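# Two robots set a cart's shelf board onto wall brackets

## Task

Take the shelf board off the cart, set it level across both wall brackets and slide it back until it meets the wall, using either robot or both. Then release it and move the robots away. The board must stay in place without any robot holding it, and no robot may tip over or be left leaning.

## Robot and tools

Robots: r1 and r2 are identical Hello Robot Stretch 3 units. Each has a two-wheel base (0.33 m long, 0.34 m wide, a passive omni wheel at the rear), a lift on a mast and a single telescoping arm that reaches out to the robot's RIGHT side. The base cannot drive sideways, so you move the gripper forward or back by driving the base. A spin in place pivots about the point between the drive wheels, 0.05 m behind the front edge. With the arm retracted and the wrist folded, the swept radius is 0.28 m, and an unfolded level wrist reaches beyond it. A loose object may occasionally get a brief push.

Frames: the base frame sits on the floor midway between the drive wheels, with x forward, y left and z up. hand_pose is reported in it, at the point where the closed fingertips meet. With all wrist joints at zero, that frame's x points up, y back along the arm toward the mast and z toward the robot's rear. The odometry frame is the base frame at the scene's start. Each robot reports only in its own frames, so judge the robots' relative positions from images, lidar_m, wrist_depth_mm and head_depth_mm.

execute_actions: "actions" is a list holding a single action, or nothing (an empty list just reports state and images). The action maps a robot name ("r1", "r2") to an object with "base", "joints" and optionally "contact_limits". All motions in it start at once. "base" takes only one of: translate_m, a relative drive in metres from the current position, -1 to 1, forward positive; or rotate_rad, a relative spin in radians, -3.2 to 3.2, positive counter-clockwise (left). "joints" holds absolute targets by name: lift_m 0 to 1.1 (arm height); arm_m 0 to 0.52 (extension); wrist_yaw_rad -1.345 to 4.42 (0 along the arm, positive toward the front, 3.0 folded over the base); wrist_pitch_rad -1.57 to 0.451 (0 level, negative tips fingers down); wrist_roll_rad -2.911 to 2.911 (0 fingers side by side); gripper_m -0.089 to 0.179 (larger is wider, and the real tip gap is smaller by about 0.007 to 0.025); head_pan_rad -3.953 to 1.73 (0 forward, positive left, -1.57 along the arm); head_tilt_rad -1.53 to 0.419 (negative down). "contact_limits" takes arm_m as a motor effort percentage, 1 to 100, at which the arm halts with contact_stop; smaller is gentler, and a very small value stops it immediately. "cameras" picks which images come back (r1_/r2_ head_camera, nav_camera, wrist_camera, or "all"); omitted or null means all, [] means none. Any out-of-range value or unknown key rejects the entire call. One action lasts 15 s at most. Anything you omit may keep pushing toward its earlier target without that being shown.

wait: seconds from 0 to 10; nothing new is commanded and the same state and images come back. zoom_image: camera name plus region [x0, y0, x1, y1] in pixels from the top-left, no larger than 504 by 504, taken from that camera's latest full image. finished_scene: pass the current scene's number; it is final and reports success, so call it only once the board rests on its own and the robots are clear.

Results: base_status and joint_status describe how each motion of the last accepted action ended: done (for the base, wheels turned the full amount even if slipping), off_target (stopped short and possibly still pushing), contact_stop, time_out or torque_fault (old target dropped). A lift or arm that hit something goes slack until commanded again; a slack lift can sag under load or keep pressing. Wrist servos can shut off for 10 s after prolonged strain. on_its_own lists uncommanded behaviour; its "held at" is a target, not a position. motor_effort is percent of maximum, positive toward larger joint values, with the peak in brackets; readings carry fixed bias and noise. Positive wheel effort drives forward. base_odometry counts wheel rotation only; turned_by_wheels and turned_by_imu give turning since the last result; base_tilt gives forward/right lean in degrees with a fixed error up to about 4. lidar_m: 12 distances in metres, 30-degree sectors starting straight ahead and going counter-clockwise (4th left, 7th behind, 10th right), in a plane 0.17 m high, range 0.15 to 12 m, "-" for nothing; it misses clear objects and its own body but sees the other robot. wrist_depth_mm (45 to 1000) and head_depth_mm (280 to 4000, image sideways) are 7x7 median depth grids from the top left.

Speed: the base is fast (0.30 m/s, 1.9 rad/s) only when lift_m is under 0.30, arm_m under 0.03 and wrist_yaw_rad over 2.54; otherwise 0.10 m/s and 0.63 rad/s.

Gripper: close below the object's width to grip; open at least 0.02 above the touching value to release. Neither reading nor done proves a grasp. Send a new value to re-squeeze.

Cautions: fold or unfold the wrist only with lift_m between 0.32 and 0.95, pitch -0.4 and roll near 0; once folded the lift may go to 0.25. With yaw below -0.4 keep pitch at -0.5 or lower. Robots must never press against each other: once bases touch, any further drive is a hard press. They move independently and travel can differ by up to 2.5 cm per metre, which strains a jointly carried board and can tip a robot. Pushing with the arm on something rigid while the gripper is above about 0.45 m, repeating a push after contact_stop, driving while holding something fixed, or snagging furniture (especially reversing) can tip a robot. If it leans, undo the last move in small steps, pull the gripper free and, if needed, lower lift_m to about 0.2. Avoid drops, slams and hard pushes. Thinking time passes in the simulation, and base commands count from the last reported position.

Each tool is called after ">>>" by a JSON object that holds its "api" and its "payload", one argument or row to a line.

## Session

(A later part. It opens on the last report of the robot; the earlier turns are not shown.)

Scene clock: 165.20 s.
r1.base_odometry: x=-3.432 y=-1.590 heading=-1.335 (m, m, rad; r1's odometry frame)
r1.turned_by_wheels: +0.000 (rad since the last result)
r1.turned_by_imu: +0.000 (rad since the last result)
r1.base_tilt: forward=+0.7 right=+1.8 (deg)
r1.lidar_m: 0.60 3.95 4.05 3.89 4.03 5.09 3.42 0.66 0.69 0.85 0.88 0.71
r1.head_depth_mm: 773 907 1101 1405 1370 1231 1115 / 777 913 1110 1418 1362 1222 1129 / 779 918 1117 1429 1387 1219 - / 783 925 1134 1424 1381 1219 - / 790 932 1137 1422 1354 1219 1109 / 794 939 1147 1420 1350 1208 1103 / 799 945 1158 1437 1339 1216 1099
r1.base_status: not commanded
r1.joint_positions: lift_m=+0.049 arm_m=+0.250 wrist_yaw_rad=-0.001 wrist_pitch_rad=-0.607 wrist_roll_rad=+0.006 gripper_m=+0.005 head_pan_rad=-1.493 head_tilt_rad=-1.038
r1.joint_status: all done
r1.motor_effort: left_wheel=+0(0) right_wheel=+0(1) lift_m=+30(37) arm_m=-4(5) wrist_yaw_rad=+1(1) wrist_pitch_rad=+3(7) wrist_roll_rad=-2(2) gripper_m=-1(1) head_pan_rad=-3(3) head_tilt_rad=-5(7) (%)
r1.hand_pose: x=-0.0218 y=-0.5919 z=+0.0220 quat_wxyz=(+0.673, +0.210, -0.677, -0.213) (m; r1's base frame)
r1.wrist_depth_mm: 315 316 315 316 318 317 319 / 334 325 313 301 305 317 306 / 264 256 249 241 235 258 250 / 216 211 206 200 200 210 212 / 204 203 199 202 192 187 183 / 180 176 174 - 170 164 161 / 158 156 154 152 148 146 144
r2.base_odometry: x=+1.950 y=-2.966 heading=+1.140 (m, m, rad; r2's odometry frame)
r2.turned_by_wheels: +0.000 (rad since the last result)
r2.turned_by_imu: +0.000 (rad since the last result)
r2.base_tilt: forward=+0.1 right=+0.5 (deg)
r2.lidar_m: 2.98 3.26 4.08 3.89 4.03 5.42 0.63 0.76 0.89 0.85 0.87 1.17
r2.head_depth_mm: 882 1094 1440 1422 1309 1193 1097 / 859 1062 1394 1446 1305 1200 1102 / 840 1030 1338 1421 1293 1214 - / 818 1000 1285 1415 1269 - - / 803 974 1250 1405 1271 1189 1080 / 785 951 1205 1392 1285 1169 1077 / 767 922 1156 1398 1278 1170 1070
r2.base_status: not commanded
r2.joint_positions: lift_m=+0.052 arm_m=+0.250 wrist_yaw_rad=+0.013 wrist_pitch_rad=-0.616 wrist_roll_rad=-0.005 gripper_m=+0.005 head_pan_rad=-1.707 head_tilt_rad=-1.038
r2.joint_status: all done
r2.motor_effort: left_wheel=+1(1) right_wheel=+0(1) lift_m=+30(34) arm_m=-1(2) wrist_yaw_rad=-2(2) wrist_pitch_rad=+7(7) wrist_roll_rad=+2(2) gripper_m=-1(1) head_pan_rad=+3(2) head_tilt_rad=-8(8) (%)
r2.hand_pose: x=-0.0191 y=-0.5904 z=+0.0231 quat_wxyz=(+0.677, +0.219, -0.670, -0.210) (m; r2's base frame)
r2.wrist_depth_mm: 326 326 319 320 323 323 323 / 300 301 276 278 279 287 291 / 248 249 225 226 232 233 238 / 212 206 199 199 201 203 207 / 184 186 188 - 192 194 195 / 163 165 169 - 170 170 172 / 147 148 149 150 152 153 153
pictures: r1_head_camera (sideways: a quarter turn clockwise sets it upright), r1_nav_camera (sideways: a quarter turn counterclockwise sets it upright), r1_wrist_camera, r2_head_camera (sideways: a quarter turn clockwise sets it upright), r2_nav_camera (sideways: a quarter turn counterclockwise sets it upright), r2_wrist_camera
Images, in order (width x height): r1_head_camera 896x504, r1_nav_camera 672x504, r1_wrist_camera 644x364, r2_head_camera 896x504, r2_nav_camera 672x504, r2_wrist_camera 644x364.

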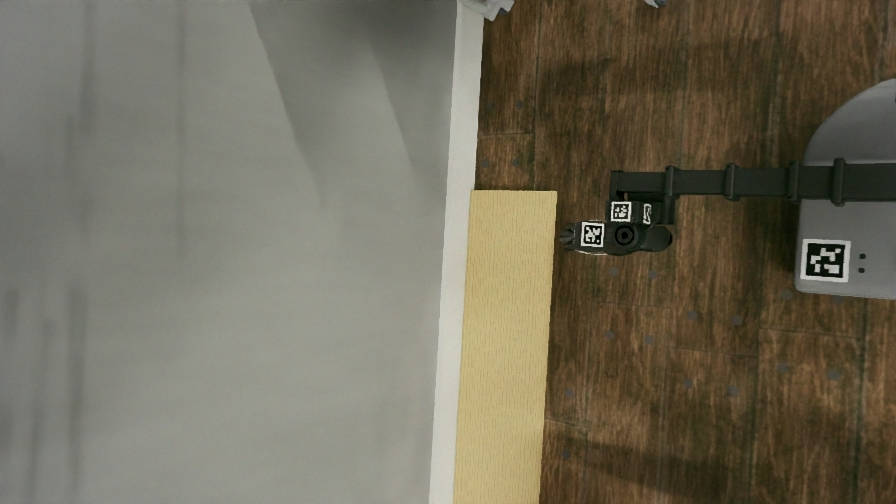

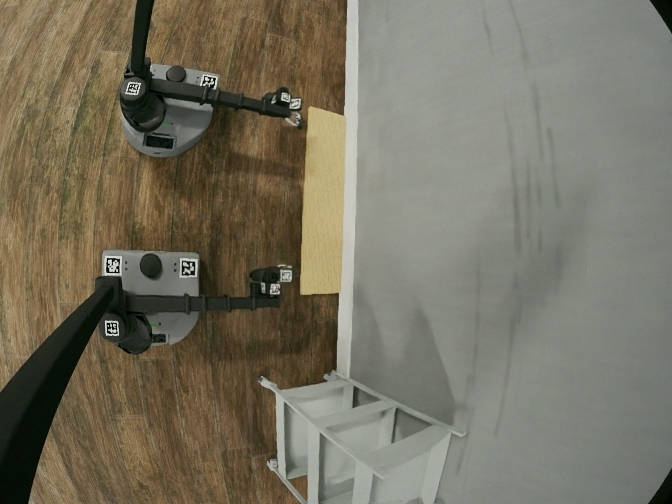

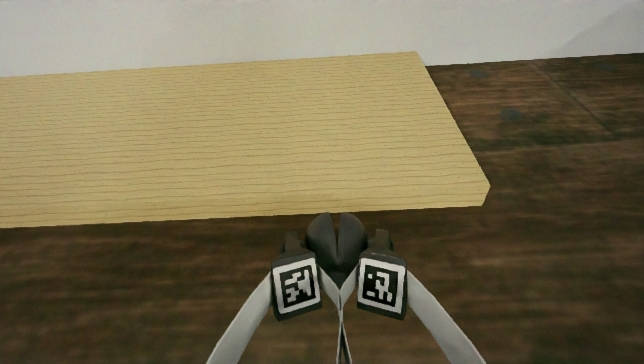

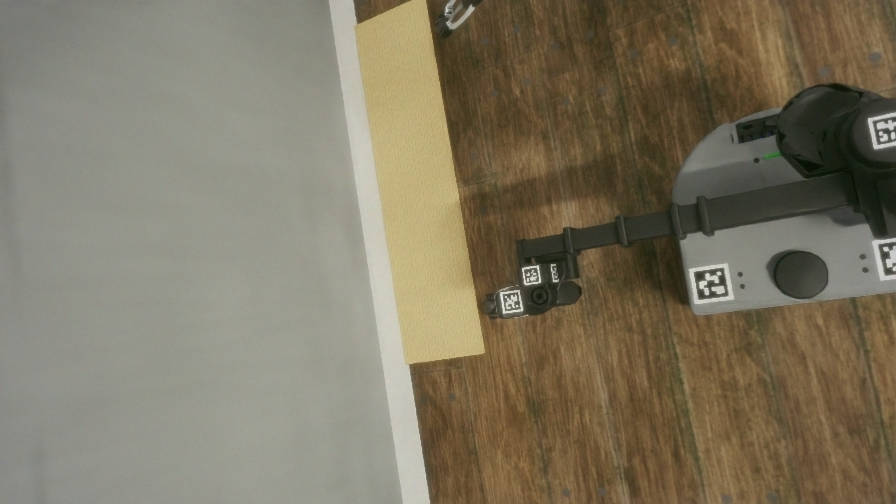

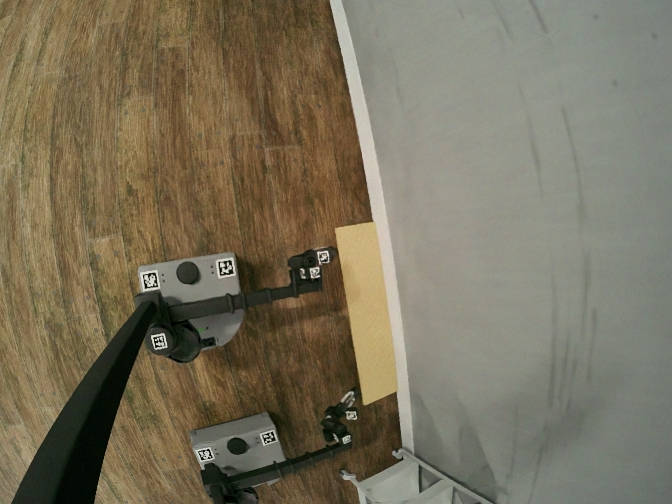

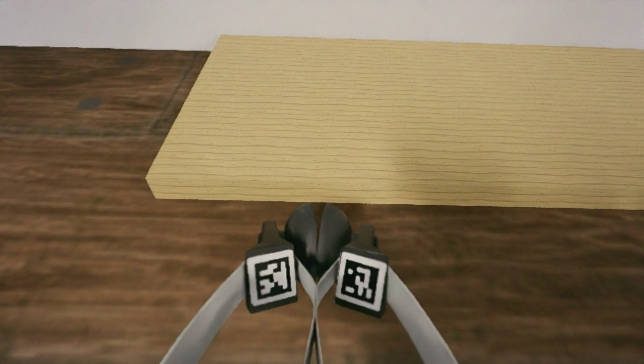

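>>> {"api": "execute_actions", "payload": {
  "actions": [
    {"r1": {"joints": {"lift_m": 0.21}}, "r2": {"joints": {"lift_m": 0.21}}}
  ],
  "cameras": []
}}

>>> {"api": "execute_actions", "payload": {
  "actions": [
    {"r1": {"joints": {"arm_m": 0.46, "wrist_pitch_rad": -1.22, "wrist_roll_rad": 1.555, "gripper_m": 0.12}}, "r2": {"joints": {"arm_m": 0.46, "wrist_pitch_rad": -1.22, "wrist_roll_rad": -1.57, "gripper_m": 0.12}}}
  ]
}}

Scene clock: 171.50 s.
r1.base_odometry: x=-3.432 y=-1.590 heading=-1.335 (m, m, rad; r1's odometry frame)
r1.turned_by_wheels: +0.000 (rad since the last result)
r1.turned_by_imu: +0.000 (rad since the last result)
r1.base_tilt: forward=+0.7 right=+1.8 (deg)
r1.lidar_m: 0.60 3.98 4.06 3.90 4.04 5.10 3.43 0.66 0.69 0.85 0.88 0.85
r1.head_depth_mm: 773 908 1103 1401 1372 1224 1117 / 777 911 1109 1413 1364 1225 1130 / 780 920 1127 1427 1391 1238 - / 785 926 1124 1424 1384 1223 - / 791 929 1137 1434 1352 1215 1109 / 796 938 1150 1426 1351 1213 1105 / 797 944 1154 1433 1346 1215 1104
r1.base_status: not commanded
r1.joint_positions: lift_m=+0.210 arm_m=+0.250 wrist_yaw_rad=-0.001 wrist_pitch_rad=-0.612 wrist_roll_rad=+0.006 gripper_m=+0.005 head_pan_rad=-1.493 head_tilt_rad=-1.038
r1.joint_status: all done
r1.motor_effort: left_wheel=+0(0) right_wheel=+0(0) lift_m=+45(46) arm_m=-4(4) wrist_yaw_rad=+1(1) wrist_pitch_rad=+5(5) wrist_roll_rad=-2(2) gripper_m=+0(1) head_pan_rad=-3(3) head_tilt_rad=-5(7) (%)
r1.hand_pose: x=-0.0218 y=-0.5911 z=+0.1816 quat_wxyz=(+0.672, +0.212, -0.676, -0.214) (m; r1's base frame)
r1.wrist_depth_mm: 330 327 325 330 331 332 335 / 368 367 367 369 371 369 373 / 411 412 404 402 407 406 404 / 444 438 436 428 425 428 420 / 389 382 372 382 370 374 364 / 338 329 329 - 330 327 322 / 315 312 307 302 297 295 290
r2.base_odometry: x=+1.950 y=-2.966 heading=+1.140 (m, m, rad; r2's odometry frame)
r2.turned_by_wheels: +0.000 (rad since the last result)
r2.turned_by_imu: +0.001 (rad since the last result)
r2.base_tilt: forward=+0.1 right=+0.5 (deg)
r2.lidar_m: 2.98 3.28 4.09 3.90 4.02 5.39 0.63 0.89 0.89 0.85 0.87 1.17
r2.head_depth_mm: 879 1093 1442 1452 1304 1192 1101 / 860 1061 1381 1446 1305 1195 - / 837 1028 1335 1413 1297 - - / 821 1004 1283 1430 1278 - - / 803 973 1237 1422 1293 1189 1075 / 785 948 1201 1402 1282 1168 1077 / 764 924 1159 1387 1282 1169 1071
r2.base_status: not commanded
r2.joint_positions: lift_m=+0.210 arm_m=+0.250 wrist_yaw_rad=+0.013 wrist_pitch_rad=-0.616 wrist_roll_rad=-0.005 gripper_m=+0.005 head_pan_rad=-1.707 head_tilt_rad=-1.038
r2.joint_status: all done
r2.motor_effort: left_wheel=+1(1) right_wheel=+1(0) lift_m=+37(40) arm_m=-2(1) wrist_yaw_rad=-2(2) wrist_pitch_rad=+6(6) wrist_roll_rad=+2(2) gripper_m=-1(1) head_pan_rad=+2(2) head_tilt_rad=-8(9) (%)
r2.hand_pose: x=-0.0191 y=-0.5904 z=+0.1808 quat_wxyz=(+0.677, +0.219, -0.670, -0.210) (m; r2's base frame)
r2.wrist_depth_mm: 339 339 340 340 337 338 336 / 380 382 378 379 377 378 379 / 415 422 416 409 415 414 410 / 422 426 417 409 414 423 431 / 370 371 362 - 363 366 367 / 327 332 329 - 319 322 324 / 294 294 296 302 300 304 308
pictures: none
No camera images: the call's "cameras" was empty. Leave "cameras" out to get every camera's image.

Scene clock: 174.30 s.
r1.base_odometry: x=-3.432 y=-1.590 heading=-1.335 (m, m, rad; r1's odometry frame)
r1.turned_by_wheels: +0.000 (rad since the last result)
r1.turned_by_imu: +0.000 (rad since the last result)
r1.base_tilt: forward=+0.6 right=+1.7 (deg)
r1.lidar_m: 0.60 3.95 4.03 3.89 4.03 5.04 3.45 0.66 0.69 0.85 0.88 0.86
r1.head_depth_mm: 774 906 1104 1402 1371 1227 1116 / 777 916 1110 1418 1359 1226 1125 / 780 919 1117 1335 1361 1233 - / 784 923 1130 1391 1358 1221 - / 789 933 1137 1425 1355 1221 1111 / 792 937 1149 1421 1347 1219 1103 / 795 946 1154 1438 1342 1213 1102
r1.base_status: not commanded
r1.joint_positions: lift_m=+0.210 arm_m=+0.460 wrist_yaw_rad=-0.001 wrist_pitch_rad=-1.220 wrist_roll_rad=+1.550 gripper_m=+0.120 head_pan_rad=-1.493 head_tilt_rad=-1.038
r1.joint_status: all done
r1.motor_effort: left_wheel=+0(0) right_wheel=+0(1) lift_m=+45(44) arm_m=+5(7) wrist_yaw_rad=+1(1) wrist_pitch_rad=+0(4) wrist_roll_rad=+2(3) gripper_m=+1(80) head_pan_rad=-4(4) head_tilt_rad=-6(6) (%)
r1.hand_pose: x=-0.0216 y=-0.6699 z=+0.0995 quat_wxyz=(+0.008, +0.005, -0.819, -0.573) (m; r1's base frame)
r1.wrist_depth_mm: 203 239 271 244 222 203 188 / 203 240 277 247 222 207 191 / 204 241 266 238 224 212 195 / 205 243 275 245 229 217 199 / 205 243 280 249 233 218 202 / 207 239 284 259 240 - 206 / 208 258 298 266 246 233 207
r2.base_odometry: x=+1.950 y=-2.966 heading=+1.140 (m, m, rad; r2's odometry frame)
r2.turned_by_wheels: +0.000 (rad since the last result)
r2.turned_by_imu: +0.001 (rad since the last result)
r2.base_tilt: forward=+0.1 right=+0.6 (deg)
r2.lidar_m: 2.98 3.28 4.08 3.89 4.03 5.40 0.63 0.90 0.89 0.85 0.87 1.17
r2.head_depth_mm: 880 1094 1437 1446 1305 1189 1101 / 859 1058 1388 1442 1304 1193 - / 840 1031 1329 1417 1295 - - / 820 998 1280 1417 1289 - - / 803 971 1236 1387 1288 1190 1079 / 783 947 1201 1394 1285 1169 1072 / 767 921 1159 1388 1275 1170 1075
r2.base_status: not commanded
r2.joint_positions: lift_m=+0.210 arm_m=+0.460 wrist_yaw_rad=+0.011 wrist_pitch_rad=-1.219 wrist_roll_rad=-1.567 gripper_m=+0.120 head_pan_rad=-1.707 head_tilt_rad=-1.038
r2.joint_status: all done
r2.motor_effort: left_wheel=+1(1) right_wheel=+0(1) lift_m=+37(37) arm_m=+2(5) wrist_yaw_rad=-1(2) wrist_pitch_rad=+0(5) wrist_roll_rad=-1(3) gripper_m=+0(82) head_pan_rad=+3(3) head_tilt_rad=-8(9) (%)
r2.hand_pose: x=-0.0206 y=-0.6704 z=+0.0998 quat_wxyz=(+0.820, +0.573, +0.002, +0.003) (m; r2's base frame)
r2.wrist_depth_mm: 188 201 215 236 264 245 201 / 193 206 214 226 254 248 203 / 197 210 221 232 260 251 204 / 201 216 227 241 267 253 206 / 206 218 232 248 273 244 207 / 210 - 241 256 282 238 208 / 213 234 249 265 296 275 204
pictures: r1_head_camera (sideways: a quarter turn clockwise sets it upright), r1_nav_camera (sideways: a quarter turn counterclockwise sets it upright), r1_wrist_camera, r2_head_camera (sideways: a quarter turn clockwise sets it upright), r2_nav_camera (sideways: a quarter turn counterclockwise sets it upright), r2_wrist_camera
Images, in order (width x height): r1_head_camera 896x504, r1_nav_camera 672x504, r1_wrist_camera 644x364, r2_head_camera 896x504, r2_nav_camera 672x504, r2_wrist_camera 644x364.

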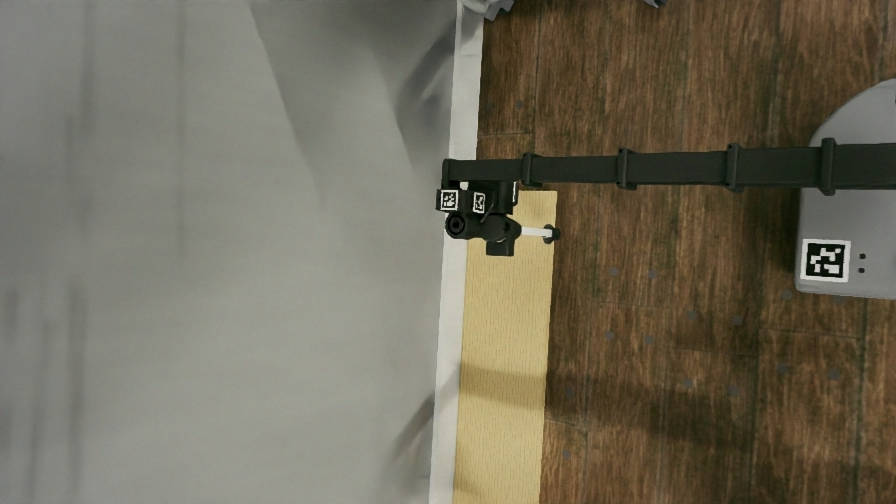

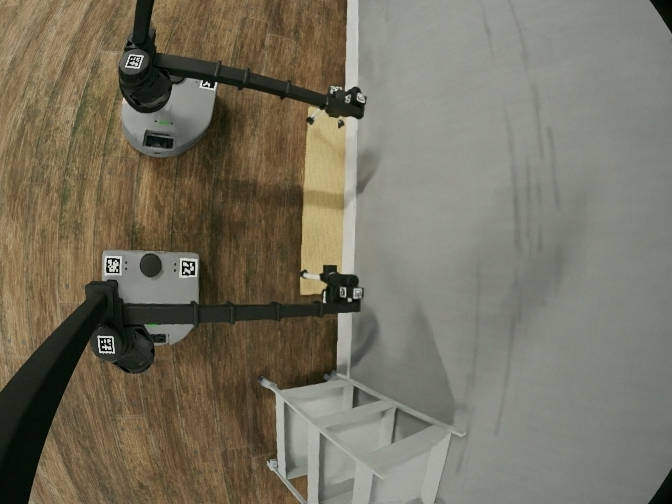

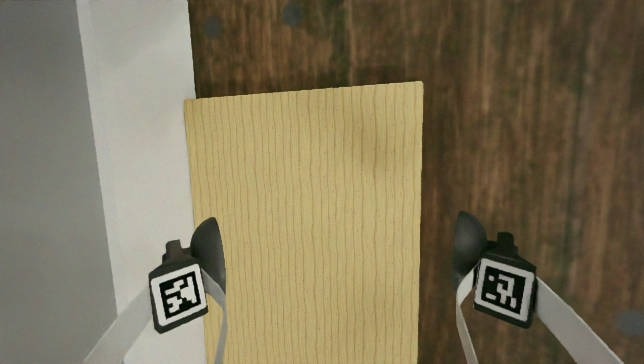

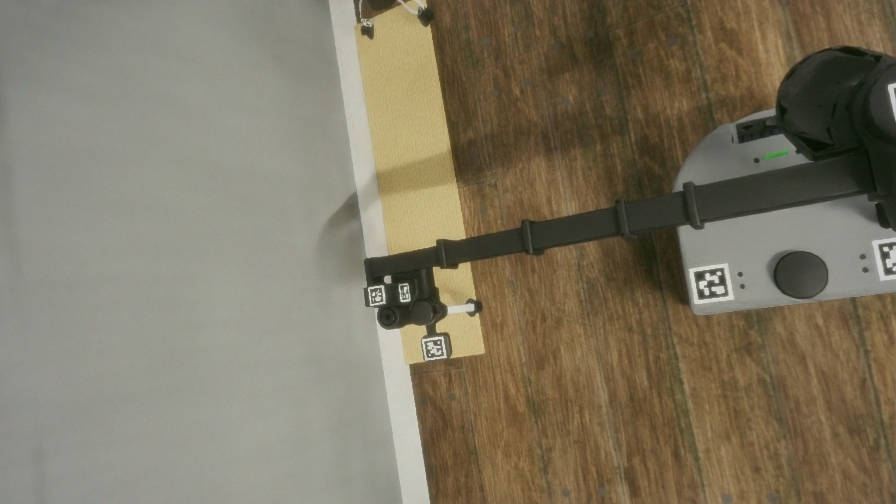

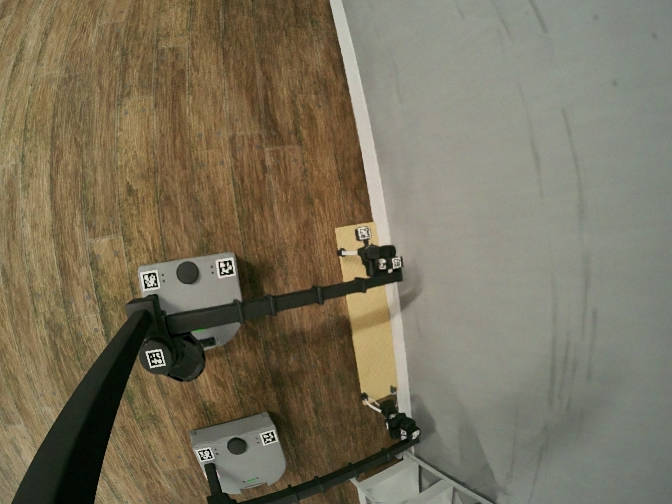

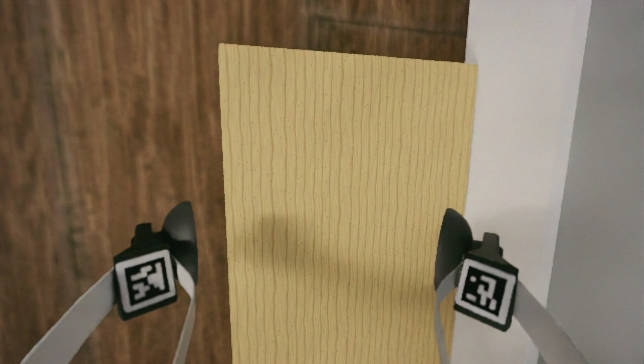

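>>> {"api": "execute_actions", "payload": {
  "actions": [
    {"r1": {"joints": {"lift_m": 0.148}}, "r2": {"joints": {"lift_m": 0.148}}}
  ]
}}

Scene clock: 175.93 s.
r1.base_odometry: x=-3.432 y=-1.590 heading=-1.335 (m, m, rad; r1's odometry frame)
r1.turned_by_wheels: +0.000 (rad since the last result)
r1.turned_by_imu: +0.000 (rad since the last result)
r1.base_tilt: forward=+0.8 right=+1.8 (deg)
r1.lidar_m: 0.60 3.93 4.06 3.89 4.06 5.12 3.41 0.66 0.69 0.85 0.87 0.86
r1.head_depth_mm: 772 908 1101 1403 1371 1231 1115 / 775 912 1109 1416 1359 1231 1130 / 782 920 1117 1374 1362 1227 - / 783 927 1128 1425 1359 1226 - / 789 933 1138 1428 1355 1218 1108 / 793 940 1146 1423 1350 1210 1102 / 798 943 1152 1432 1343 1211 1098
r1.base_status: not commanded
r1.joint_positions: lift_m=+0.148 arm_m=+0.460 wrist_yaw_rad=-0.001 wrist_pitch_rad=-1.223 wrist_roll_rad=+1.550 gripper_m=+0.120 head_pan_rad=-1.493 head_tilt_rad=-1.038
r1.joint_status: all done
r1.motor_effort: left_wheel=+0(0) right_wheel=-1(0) lift_m=+29(41) arm_m=+5(5) wrist_yaw_rad=+1(1) wrist_pitch_rad=+2(2) wrist_roll_rad=+2(2) gripper_m=+1(0) head_pan_rad=-3(3) head_tilt_rad=-6(6) (%)
r1.hand_pose: x=-0.0216 y=-0.6691 z=+0.0378 quat_wxyz=(+0.008, +0.005, -0.819, -0.574) (m; r1's base frame)
r1.wrist_depth_mm: 192 221 204 184 167 153 141 / 192 222 202 177 165 156 144 / 193 217 194 174 168 160 147 / 194 224 201 179 171 163 150 / 196 230 202 183 175 164 152 / 195 227 208 188 180 - 155 / 196 244 219 194 184 174 156
r2.base_odometry: x=+1.950 y=-2.966 heading=+1.140 (m, m, rad; r2's odometry frame)
r2.turned_by_wheels: +0.000 (rad since the last result)
r2.turned_by_imu: +0.000 (rad since the last result)
r2.base_tilt: forward=+0.2 right=+0.5 (deg)
r2.lidar_m: 2.99 3.26 4.10 3.89 4.04 5.40 0.63 0.90 0.89 0.85 0.87 1.17
r2.head_depth_mm: 884 1094 1438 1432 1307 1195 1093 / 858 1063 1382 1446 1300 1189 - / 842 1031 1335 1418 1301 1222 - / 818 1001 1288 1418 1296 - - / 802 974 1247 1390 1290 1191 1077 / 782 946 1201 1399 1286 1174 1076 / 765 921 1161 1389 1270 1166 1074
r2.base_status: not commanded
r2.joint_positions: lift_m=+0.150 arm_m=+0.460 wrist_yaw_rad=+0.011 wrist_pitch_rad=-1.231 wrist_roll_rad=-1.567 gripper_m=+0.120 head_pan_rad=-1.707 head_tilt_rad=-1.038
r2.joint_status: lift_m contact_stop (moved -0.060 of -0.062)
r2.on_its_own: lift_m is slack since a contact_stop, until your next command for it
r2.motor_effort: left_wheel=+0(1) right_wheel=+1(1) lift_m=+31(33) arm_m=+2(3) wrist_yaw_rad=-2(1) wrist_pitch_rad=+4(6) wrist_roll_rad=-1(2) gripper_m=+1(0) head_pan_rad=+2(2) head_tilt_rad=-9(9) (%)
r2.hand_pose: x=-0.0206 y=-0.6675 z=+0.0387 quat_wxyz=(+0.816, +0.578, +0.002, +0.003) (m; r2's base frame)
r2.wrist_depth_mm: 142 151 160 170 191 215 191 / 146 155 162 166 182 203 193 / 149 159 166 170 188 211 194 / 152 163 170 175 195 219 195 / 156 164 175 182 199 228 198 / 161 - 182 186 205 234 198 / - 177 188 192 216 243 193
pictures: r1_head_camera (sideways: a quarter turn clockwise sets it upright), r1_nav_camera (sideways: a quarter turn counterclockwise sets it upright), r1_wrist_camera, r2_head_camera (sideways: a quarter turn clockwise sets it upright), r2_nav_camera (sideways: a quarter turn counterclockwise sets it upright), r2_wrist_camera
Images, in order (width x height): r1_head_camera 896x504, r1_nav_camera 672x504, r1_wrist_camera 644x364, r2_head_camera 896x504, r2_nav_camera 672x504, r2_wrist_camera 644x364.

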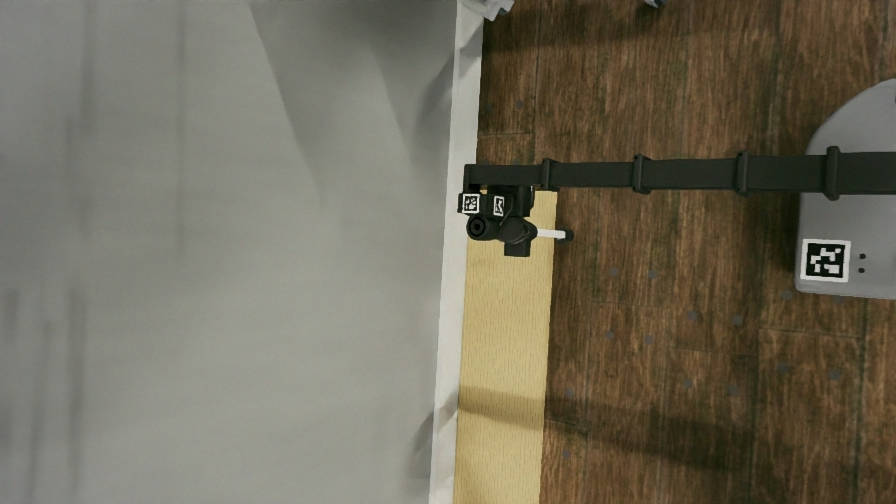

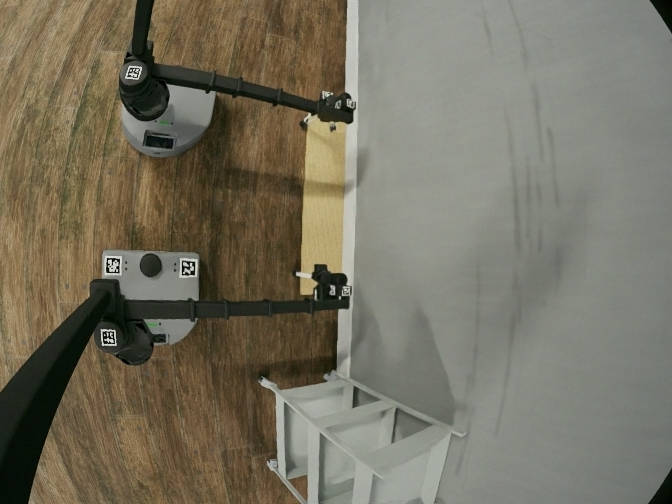

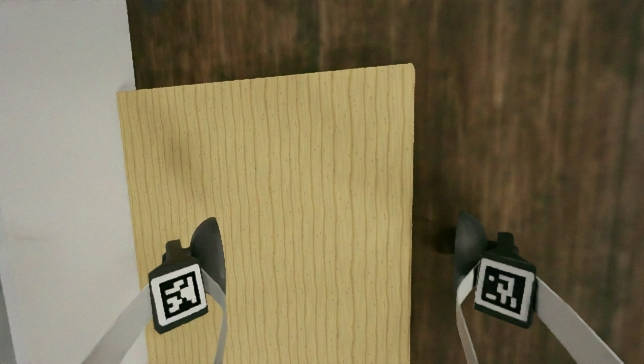

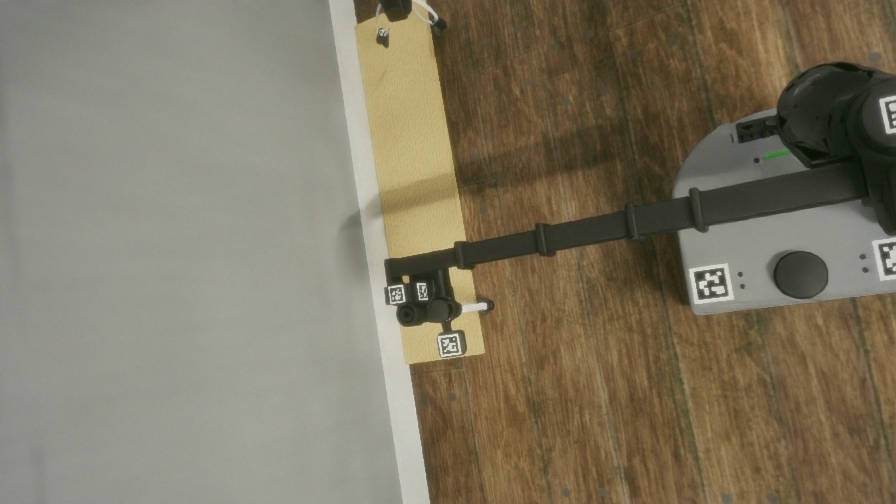

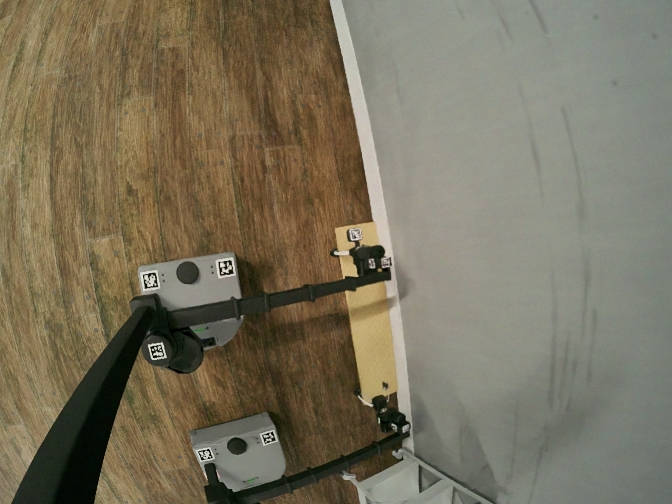

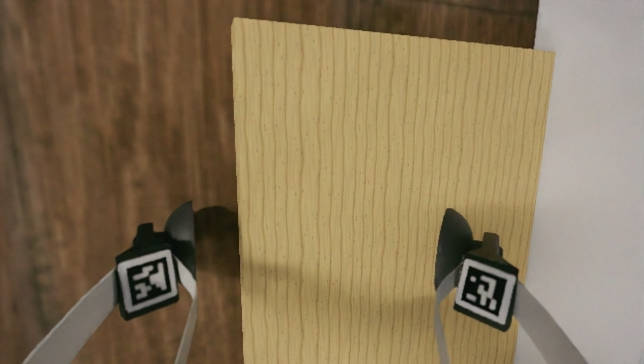

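>>> {"api": "execute_actions", "payload": {
  "actions": [
    {"r1": {"joints": {"lift_m": 0.149, "arm_m": 0.478}}, "r2": {"joints": {"lift_m": 0.152, "arm_m": 0.478}}}
  ],
  "cameras": ["r1_wrist_camera", "r2_wrist_camera", "r1_head_camera", "r2_head_camera"]
}}

Scene clock: 177.30 s.
r1.base_odometry: x=-3.432 y=-1.590 heading=-1.335 (m, m, rad; r1's odometry frame)
r1.turned_by_wheels: +0.000 (rad since the last result)
r1.turned_by_imu: +0.000 (rad since the last result)
r1.base_tilt: forward=+0.7 right=+1.7 (deg)
r1.lidar_m: 0.60 3.94 4.04 3.89 4.04 5.08 3.41 0.66 0.69 0.85 0.87 0.87
r1.head_depth_mm: 773 905 1103 1400 1373 1225 1119 / 775 915 1110 1419 1365 1229 1128 / 781 922 1120 1370 1357 1225 - / 783 926 1128 1400 1360 1228 - / 789 930 1137 1429 1359 1219 1107 / 791 935 1149 1422 1353 1213 1106 / 799 945 1158 1429 1350 1211 1101
r1.base_status: not commanded
r1.joint_positions: lift_m=+0.149 arm_m=+0.478 wrist_yaw_rad=-0.001 wrist_pitch_rad=-1.238 wrist_roll_rad=+1.550 gripper_m=+0.120 head_pan_rad=-1.493 head_tilt_rad=-1.038
r1.joint_status: all done
r1.motor_effort: left_wheel=+0(0) right_wheel=+0(1) lift_m=+41(43) arm_m=+6(7) wrist_yaw_rad=+1(1) wrist_pitch_rad=+8(10) wrist_roll_rad=+2(2) gripper_m=-2(2) head_pan_rad=-4(3) head_tilt_rad=-6(5) (%)
r1.hand_pose: x=-0.0216 y=-0.6832 z=+0.0375 quat_wxyz=(+0.008, +0.005, -0.814, -0.581) (m; r1's base frame)
r1.wrist_depth_mm: 182 216 202 183 167 153 142 / 182 216 200 176 159 157 145 / 184 211 193 174 161 160 148 / 184 216 199 178 166 163 151 / 185 220 201 184 170 164 154 / 186 212 206 188 174 - 156 / 183 236 217 193 179 175 158
r2.base_odometry: x=+1.950 y=-2.966 heading=+1.140 (m, m, rad; r2's odometry frame)
r2.turned_by_wheels: +0.000 (rad since the last result)
r2.turned_by_imu: +0.000 (rad since the last result)
r2.base_tilt: forward=+0.0 right=+0.5 (deg)
r2.lidar_m: 2.99 3.26 4.09 3.89 4.04 5.42 0.63 0.91 0.88 0.85 0.87 1.17
r2.head_depth_mm: 880 1092 1425 1437 1315 1190 1096 / 860 1061 1385 1449 1302 1197 - / 841 1030 1334 1418 1296 1220 - / 820 1004 1286 1408 1289 - - / 802 973 1242 1385 1292 1191 1076 / 783 949 1195 1402 1281 1172 1077 / 768 920 1158 1387 1275 1168 1069
r2.base_status: not commanded
r2.joint_positions: lift_m=+0.152 arm_m=+0.478 wrist_yaw_rad=+0.011 wrist_pitch_rad=-1.227 wrist_roll_rad=-1.567 gripper_m=+0.120 head_pan_rad=-1.707 head_tilt_rad=-1.038
r2.joint_status: all done
r2.motor_effort: left_wheel=+1(0) right_wheel=+1(1) lift_m=+36(38) arm_m=+3(2) wrist_yaw_rad=-1(1) wrist_pitch_rad=+3(3) wrist_roll_rad=-1(2) gripper_m=-1(1) head_pan_rad=+3(2) head_tilt_rad=-8(8) (%)
r2.hand_pose: x=-0.0206 y=-0.6865 z=+0.0413 quat_wxyz=(+0.817, +0.576, +0.002, +0.003) (m; r2's base frame)
r2.wrist_depth_mm: 144 153 153 171 193 210 176 / 147 156 155 167 185 205 177 / 150 161 159 172 191 210 178 / 154 164 164 178 198 216 179 / 157 165 167 184 201 221 181 / 162 - 175 189 210 216 182 / - 177 181 195 217 239 178
pictures: r1_head_camera (sideways: a quarter turn clockwise sets it upright), r1_wrist_camera, r2_head_camera (sideways: a quarter turn clockwise sets it upright), r2_wrist_camera
Images, in order (width x height): r1_head_camera 896x504, r1_wrist_camera 644x364, r2_head_camera 896x504, r2_wrist_camera 644x364.

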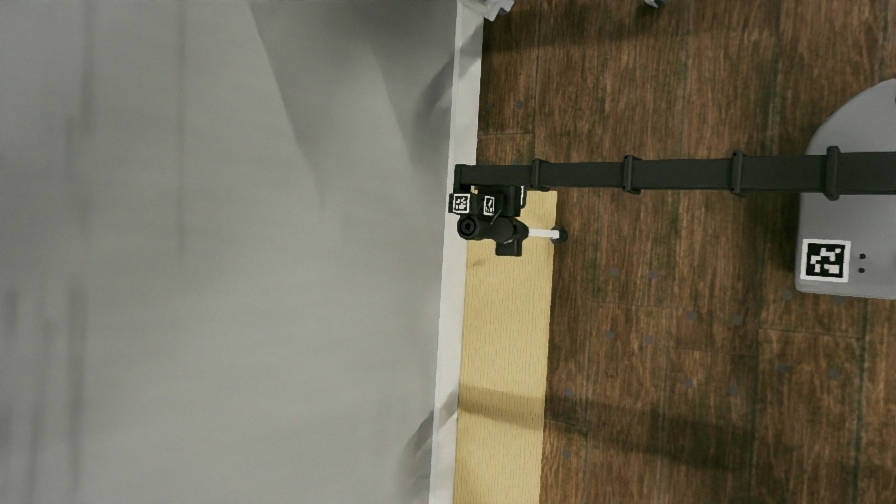

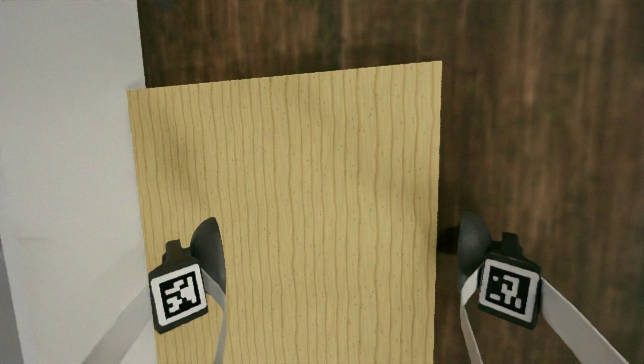

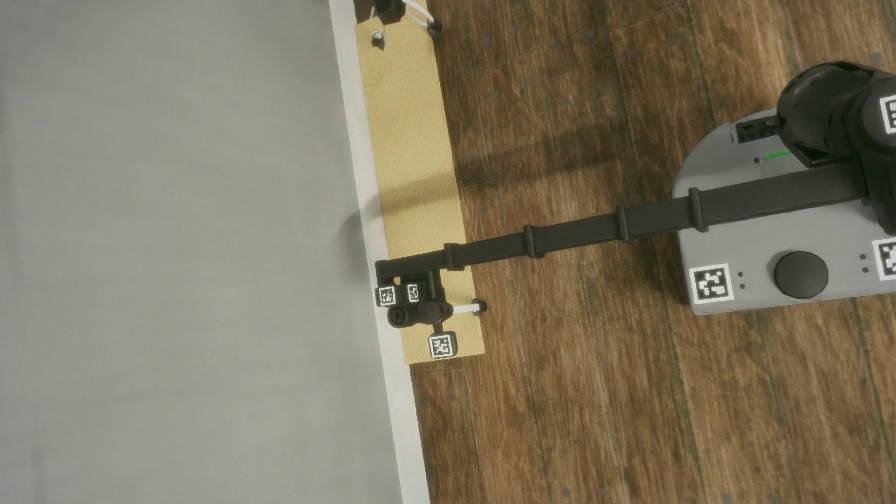

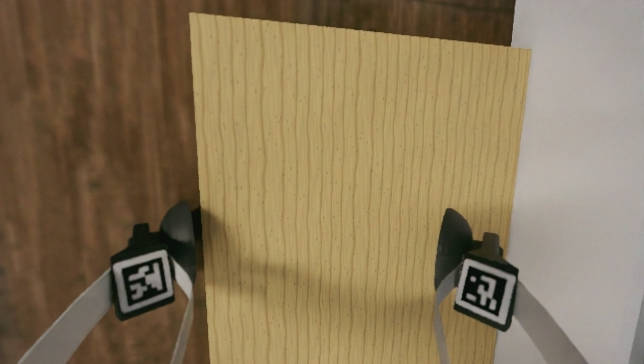

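>>> {"api": "zoom_image", "payload": {
  "camera": "r2_wrist_camera",
  "region": [100, 150, 300, 364]
}}

>>> {"api": "zoom_image", "payload": {
  "camera": "r2_head_camera",
  "region": [340, 0, 520, 80]
}}

Region (100, 150, 300, 364) of r2_wrist_camera's 644x364 image, scaled by 2.355; it fills the left 471 columns of this view, and the rest is white.

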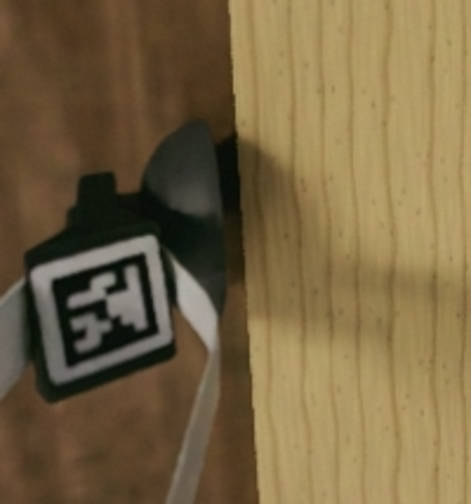

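Region (340, 0, 520, 80) of r2_head_camera's 896x504 image, scaled by 2.800, with more detail than that image has.

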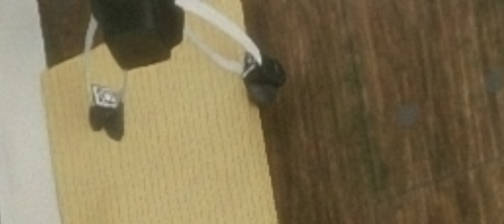

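>>> {"api": "execute_actions", "payload": {
  "actions": [
    {"r1": {"joints": {"lift_m": 0.1515, "arm_m": 0.487}}, "r2": {"joints": {"arm_m": 0.485}}}
  ],
  "cameras": ["r1_wrist_camera", "r2_wrist_camera", "r2_head_camera"]
}}

Scene clock: 178.30 s.
r1.base_odometry: x=-3.432 y=-1.590 heading=-1.335 (m, m, rad; r1's odometry frame)
r1.turned_by_wheels: +0.000 (rad since the last result)
r1.turned_by_imu: +0.000 (rad since the last result)
r1.base_tilt: forward=+0.6 right=+1.7 (deg)
r1.lidar_m: 0.60 3.96 4.04 3.88 4.05 5.11 3.41 0.66 0.69 0.85 0.88 0.87
r1.head_depth_mm: 772 908 1104 1396 1369 1226 1113 / 776 911 1111 1416 1359 1225 1126 / 780 918 1117 1371 1364 1220 - / 786 926 1129 1392 1354 1216 - / 789 931 1136 1428 1356 1218 1107 / 793 936 1146 1424 1348 1219 1107 / 799 945 1157 1432 1350 1211 1102
r1.base_status: not commanded
r1.joint_positions: lift_m=+0.151 arm_m=+0.487 wrist_yaw_rad=-0.001 wrist_pitch_rad=-1.227 wrist_roll_rad=+1.550 gripper_m=+0.120 head_pan_rad=-1.493 head_tilt_rad=-1.038
r1.joint_status: all done
r1.motor_effort: left_wheel=+0(0) right_wheel=+0(0) lift_m=+44(46) arm_m=+6(7) wrist_yaw_rad=+1(1) wrist_pitch_rad=+3(8) wrist_roll_rad=+2(2) gripper_m=-1(1) head_pan_rad=-3(3) head_tilt_rad=-6(6) (%)
r1.hand_pose: x=-0.0216 y=-0.6949 z=+0.0405 quat_wxyz=(+0.008, +0.005, -0.817, -0.576) (m; r1's base frame)
r1.wrist_depth_mm: 172 213 206 185 169 155 143 / 172 209 204 179 158 157 146 / 174 211 197 177 159 160 149 / 174 214 203 182 163 165 151 / 175 216 205 186 167 165 154 / 176 201 210 191 171 - 157 / 178 229 222 197 177 177 159
r2.base_odometry: x=+1.950 y=-2.966 heading=+1.140 (m, m, rad; r2's odometry frame)
r2.turned_by_wheels: +0.000 (rad since the last result)
r2.turned_by_imu: +0.000 (rad since the last result)
r2.base_tilt: forward=+0.0 right=+0.4 (deg)
r2.lidar_m: 2.99 3.27 4.10 3.90 4.04 5.44 0.63 0.92 0.89 0.85 0.87 1.17
r2.head_depth_mm: 882 1094 1432 1432 1304 1193 1095 / 860 1058 1392 1445 1299 1197 - / 838 1032 1331 1413 1299 1211 - / 821 1003 1280 1412 1296 - - / 800 973 1236 1391 1282 1190 1078 / 785 946 1200 1395 1285 1173 1076 / 768 923 1154 1395 1280 1172 1072
r2.base_status: not commanded
r2.joint_positions: lift_m=+0.152 arm_m=+0.485 wrist_yaw_rad=+0.011 wrist_pitch_rad=-1.230 wrist_roll_rad=-1.567 gripper_m=+0.120 head_pan_rad=-1.707 head_tilt_rad=-1.038
r2.joint_status: all done
r2.motor_effort: left_wheel=+1(1) right_wheel=+1(1) lift_m=+36(37) arm_m=+2(2) wrist_yaw_rad=-1(2) wrist_pitch_rad=+4(5) wrist_roll_rad=-1(1) gripper_m=-1(2) head_pan_rad=+2(3) head_tilt_rad=-8(9) (%)
r2.hand_pose: x=-0.0206 y=-0.6926 z=+0.0411 quat_wxyz=(+0.816, +0.577, +0.002, +0.003) (m; r2's base frame)
r2.wrist_depth_mm: 144 151 153 171 193 211 170 / 147 155 153 167 184 202 171 / 151 160 157 172 190 207 173 / 155 164 162 177 197 213 174 / 158 165 166 183 200 220 175 / 161 - 172 189 208 208 175 / - 178 178 196 217 234 176
pictures: r1_wrist_camera, r2_head_camera (sideways: a quarter turn clockwise sets it upright), r2_wrist_camera
Images, in order (width x height): r1_wrist_camera 644x364, r2_head_camera 896x504, r2_wrist_camera 644x364.

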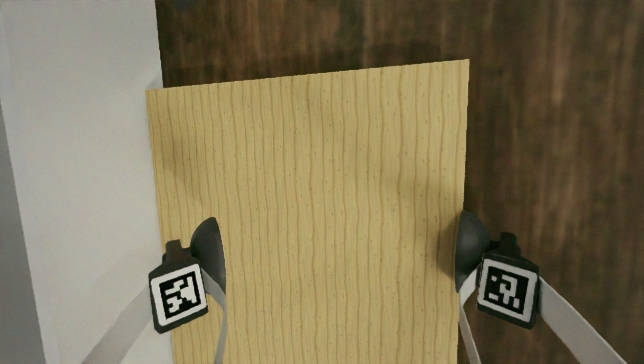

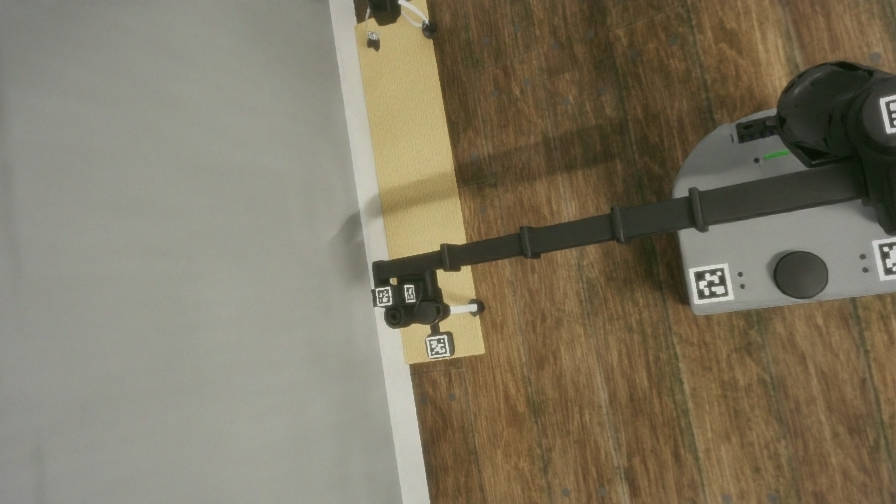

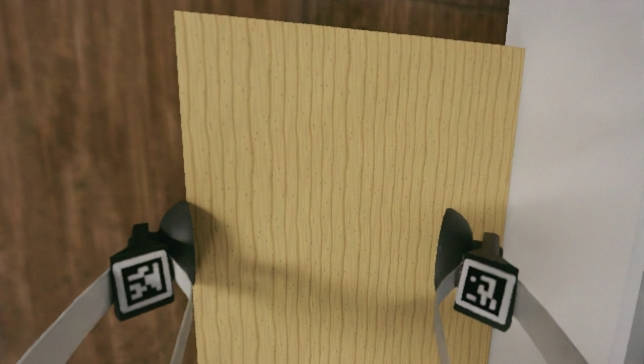

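>>> {"api": "execute_actions", "payload": {
  "actions": [
    {"r1": {"joints": {"arm_m": 0.495}}, "r2": {"joints": {"arm_m": 0.493}}}
  ],
  "cameras": ["r1_wrist_camera", "r2_wrist_camera", "r2_head_camera"]
}}

Scene clock: 179.20 s.
r1.base_odometry: x=-3.432 y=-1.590 heading=-1.335 (m, m, rad; r1's odometry frame)
r1.turned_by_wheels: +0.000 (rad since the last result)
r1.turned_by_imu: +0.000 (rad since the last result)
r1.base_tilt: forward=+0.8 right=+1.7 (deg)
r1.lidar_m: 0.60 3.97 4.07 3.90 4.05 5.09 3.44 0.66 0.69 0.85 0.88 0.88
r1.head_depth_mm: 772 909 1103 1400 1370 1227 1118 / 774 913 1114 1425 1364 1224 1126 / 780 919 1124 1327 1359 1224 - / 784 926 1130 1392 1355 1222 - / 787 930 1139 1432 1357 1212 1107 / 794 937 1147 1422 1355 1214 1104 / 798 944 1152 1429 1348 1214 1102
r1.base_status: not commanded
r1.joint_positions: lift_m=+0.151 arm_m=+0.495 wrist_yaw_rad=-0.001 wrist_pitch_rad=-1.246 wrist_roll_rad=+1.551 gripper_m=+0.120 head_pan_rad=-1.493 head_tilt_rad=-1.038
r1.joint_status: all done
r1.motor_effort: left_wheel=+0(0) right_wheel=+0(0) lift_m=+43(46) arm_m=+8(9) wrist_yaw_rad=+2(1) wrist_pitch_rad=+11(11) wrist_roll_rad=+2(2) gripper_m=-3(3) head_pan_rad=-3(3) head_tilt_rad=-5(5) (%)
r1.hand_pose: x=-0.0216 y=-0.6982 z=+0.0394 quat_wxyz=(+0.008, +0.005, -0.812, -0.584) (m; r1's base frame)
r1.wrist_depth_mm: 169 209 203 184 169 156 144 / 169 206 201 177 158 156 146 / 169 208 194 175 159 160 150 / 171 212 199 180 163 164 152 / 172 213 203 184 167 165 155 / 172 197 208 190 171 - 159 / 172 225 218 195 176 177 159
r2.base_odometry: x=+1.950 y=-2.966 heading=+1.140 (m, m, rad; r2's odometry frame)
r2.turned_by_wheels: +0.000 (rad since the last result)
r2.turned_by_imu: +0.000 (rad since the last result)
r2.base_tilt: forward=+0.1 right=+0.4 (deg)
r2.lidar_m: 2.99 3.26 4.08 3.90 4.03 5.47 0.63 0.92 0.89 0.85 0.87 1.17
r2.head_depth_mm: 879 1093 1423 1423 1312 1191 1096 / 860 1059 1388 1441 1295 1194 - / 842 1030 1336 1422 1301 1216 - / 820 1000 1275 1410 1291 - - / 801 976 1236 1387 1291 1185 1081 / 782 946 1201 1394 1286 1173 1072 / 765 921 1161 1390 1280 1164 1068
r2.base_status: not commanded
r2.joint_positions: lift_m=+0.152 arm_m=+0.493 wrist_yaw_rad=+0.011 wrist_pitch_rad=-1.247 wrist_roll_rad=-1.568 gripper_m=+0.120 head_pan_rad=-1.707 head_tilt_rad=-1.038
r2.joint_status: all done
r2.motor_effort: left_wheel=+1(0) right_wheel=+1(1) lift_m=+35(36) arm_m=+4(3) wrist_yaw_rad=-1(1) wrist_pitch_rad=+11(11) wrist_roll_rad=-1(1) gripper_m=-3(3) head_pan_rad=+3(2) head_tilt_rad=-8(8) (%)
r2.hand_pose: x=-0.0207 y=-0.6964 z=+0.0401 quat_wxyz=(+0.812, +0.584, +0.002, +0.004) (m; r2's base frame)
r2.wrist_depth_mm: 144 151 151 170 190 206 166 / 148 155 153 165 182 198 167 / 151 159 157 170 188 205 170 / 155 164 161 176 194 209 170 / 159 166 166 182 199 215 172 / 162 - 170 187 205 205 173 / - 179 177 195 215 231 170
pictures: r1_wrist_camera, r2_head_camera (sideways: a quarter turn clockwise sets it upright), r2_wrist_camera
Images, in order (width x height): r1_wrist_camera 644x364, r2_head_camera 896x504, r2_wrist_camera 644x364.

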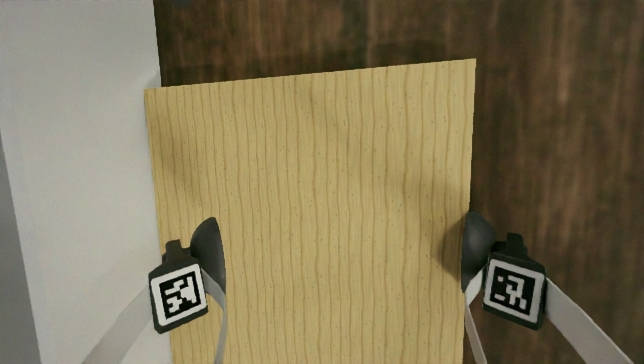

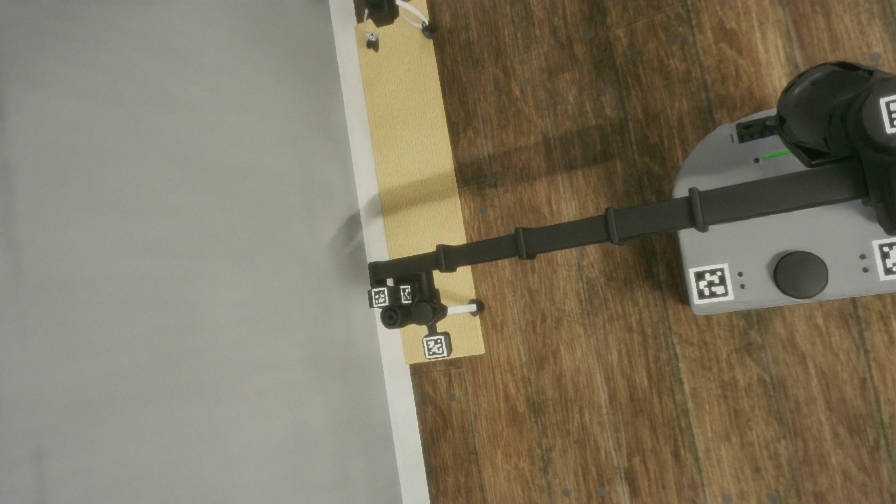

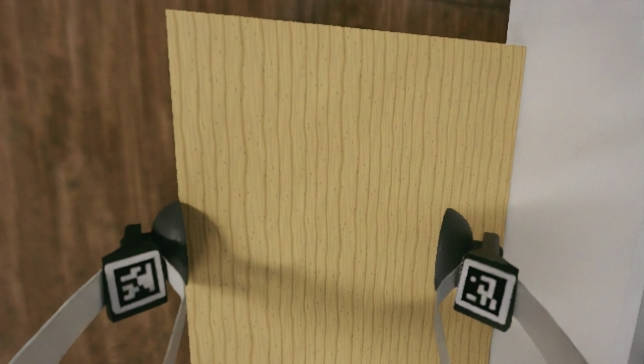

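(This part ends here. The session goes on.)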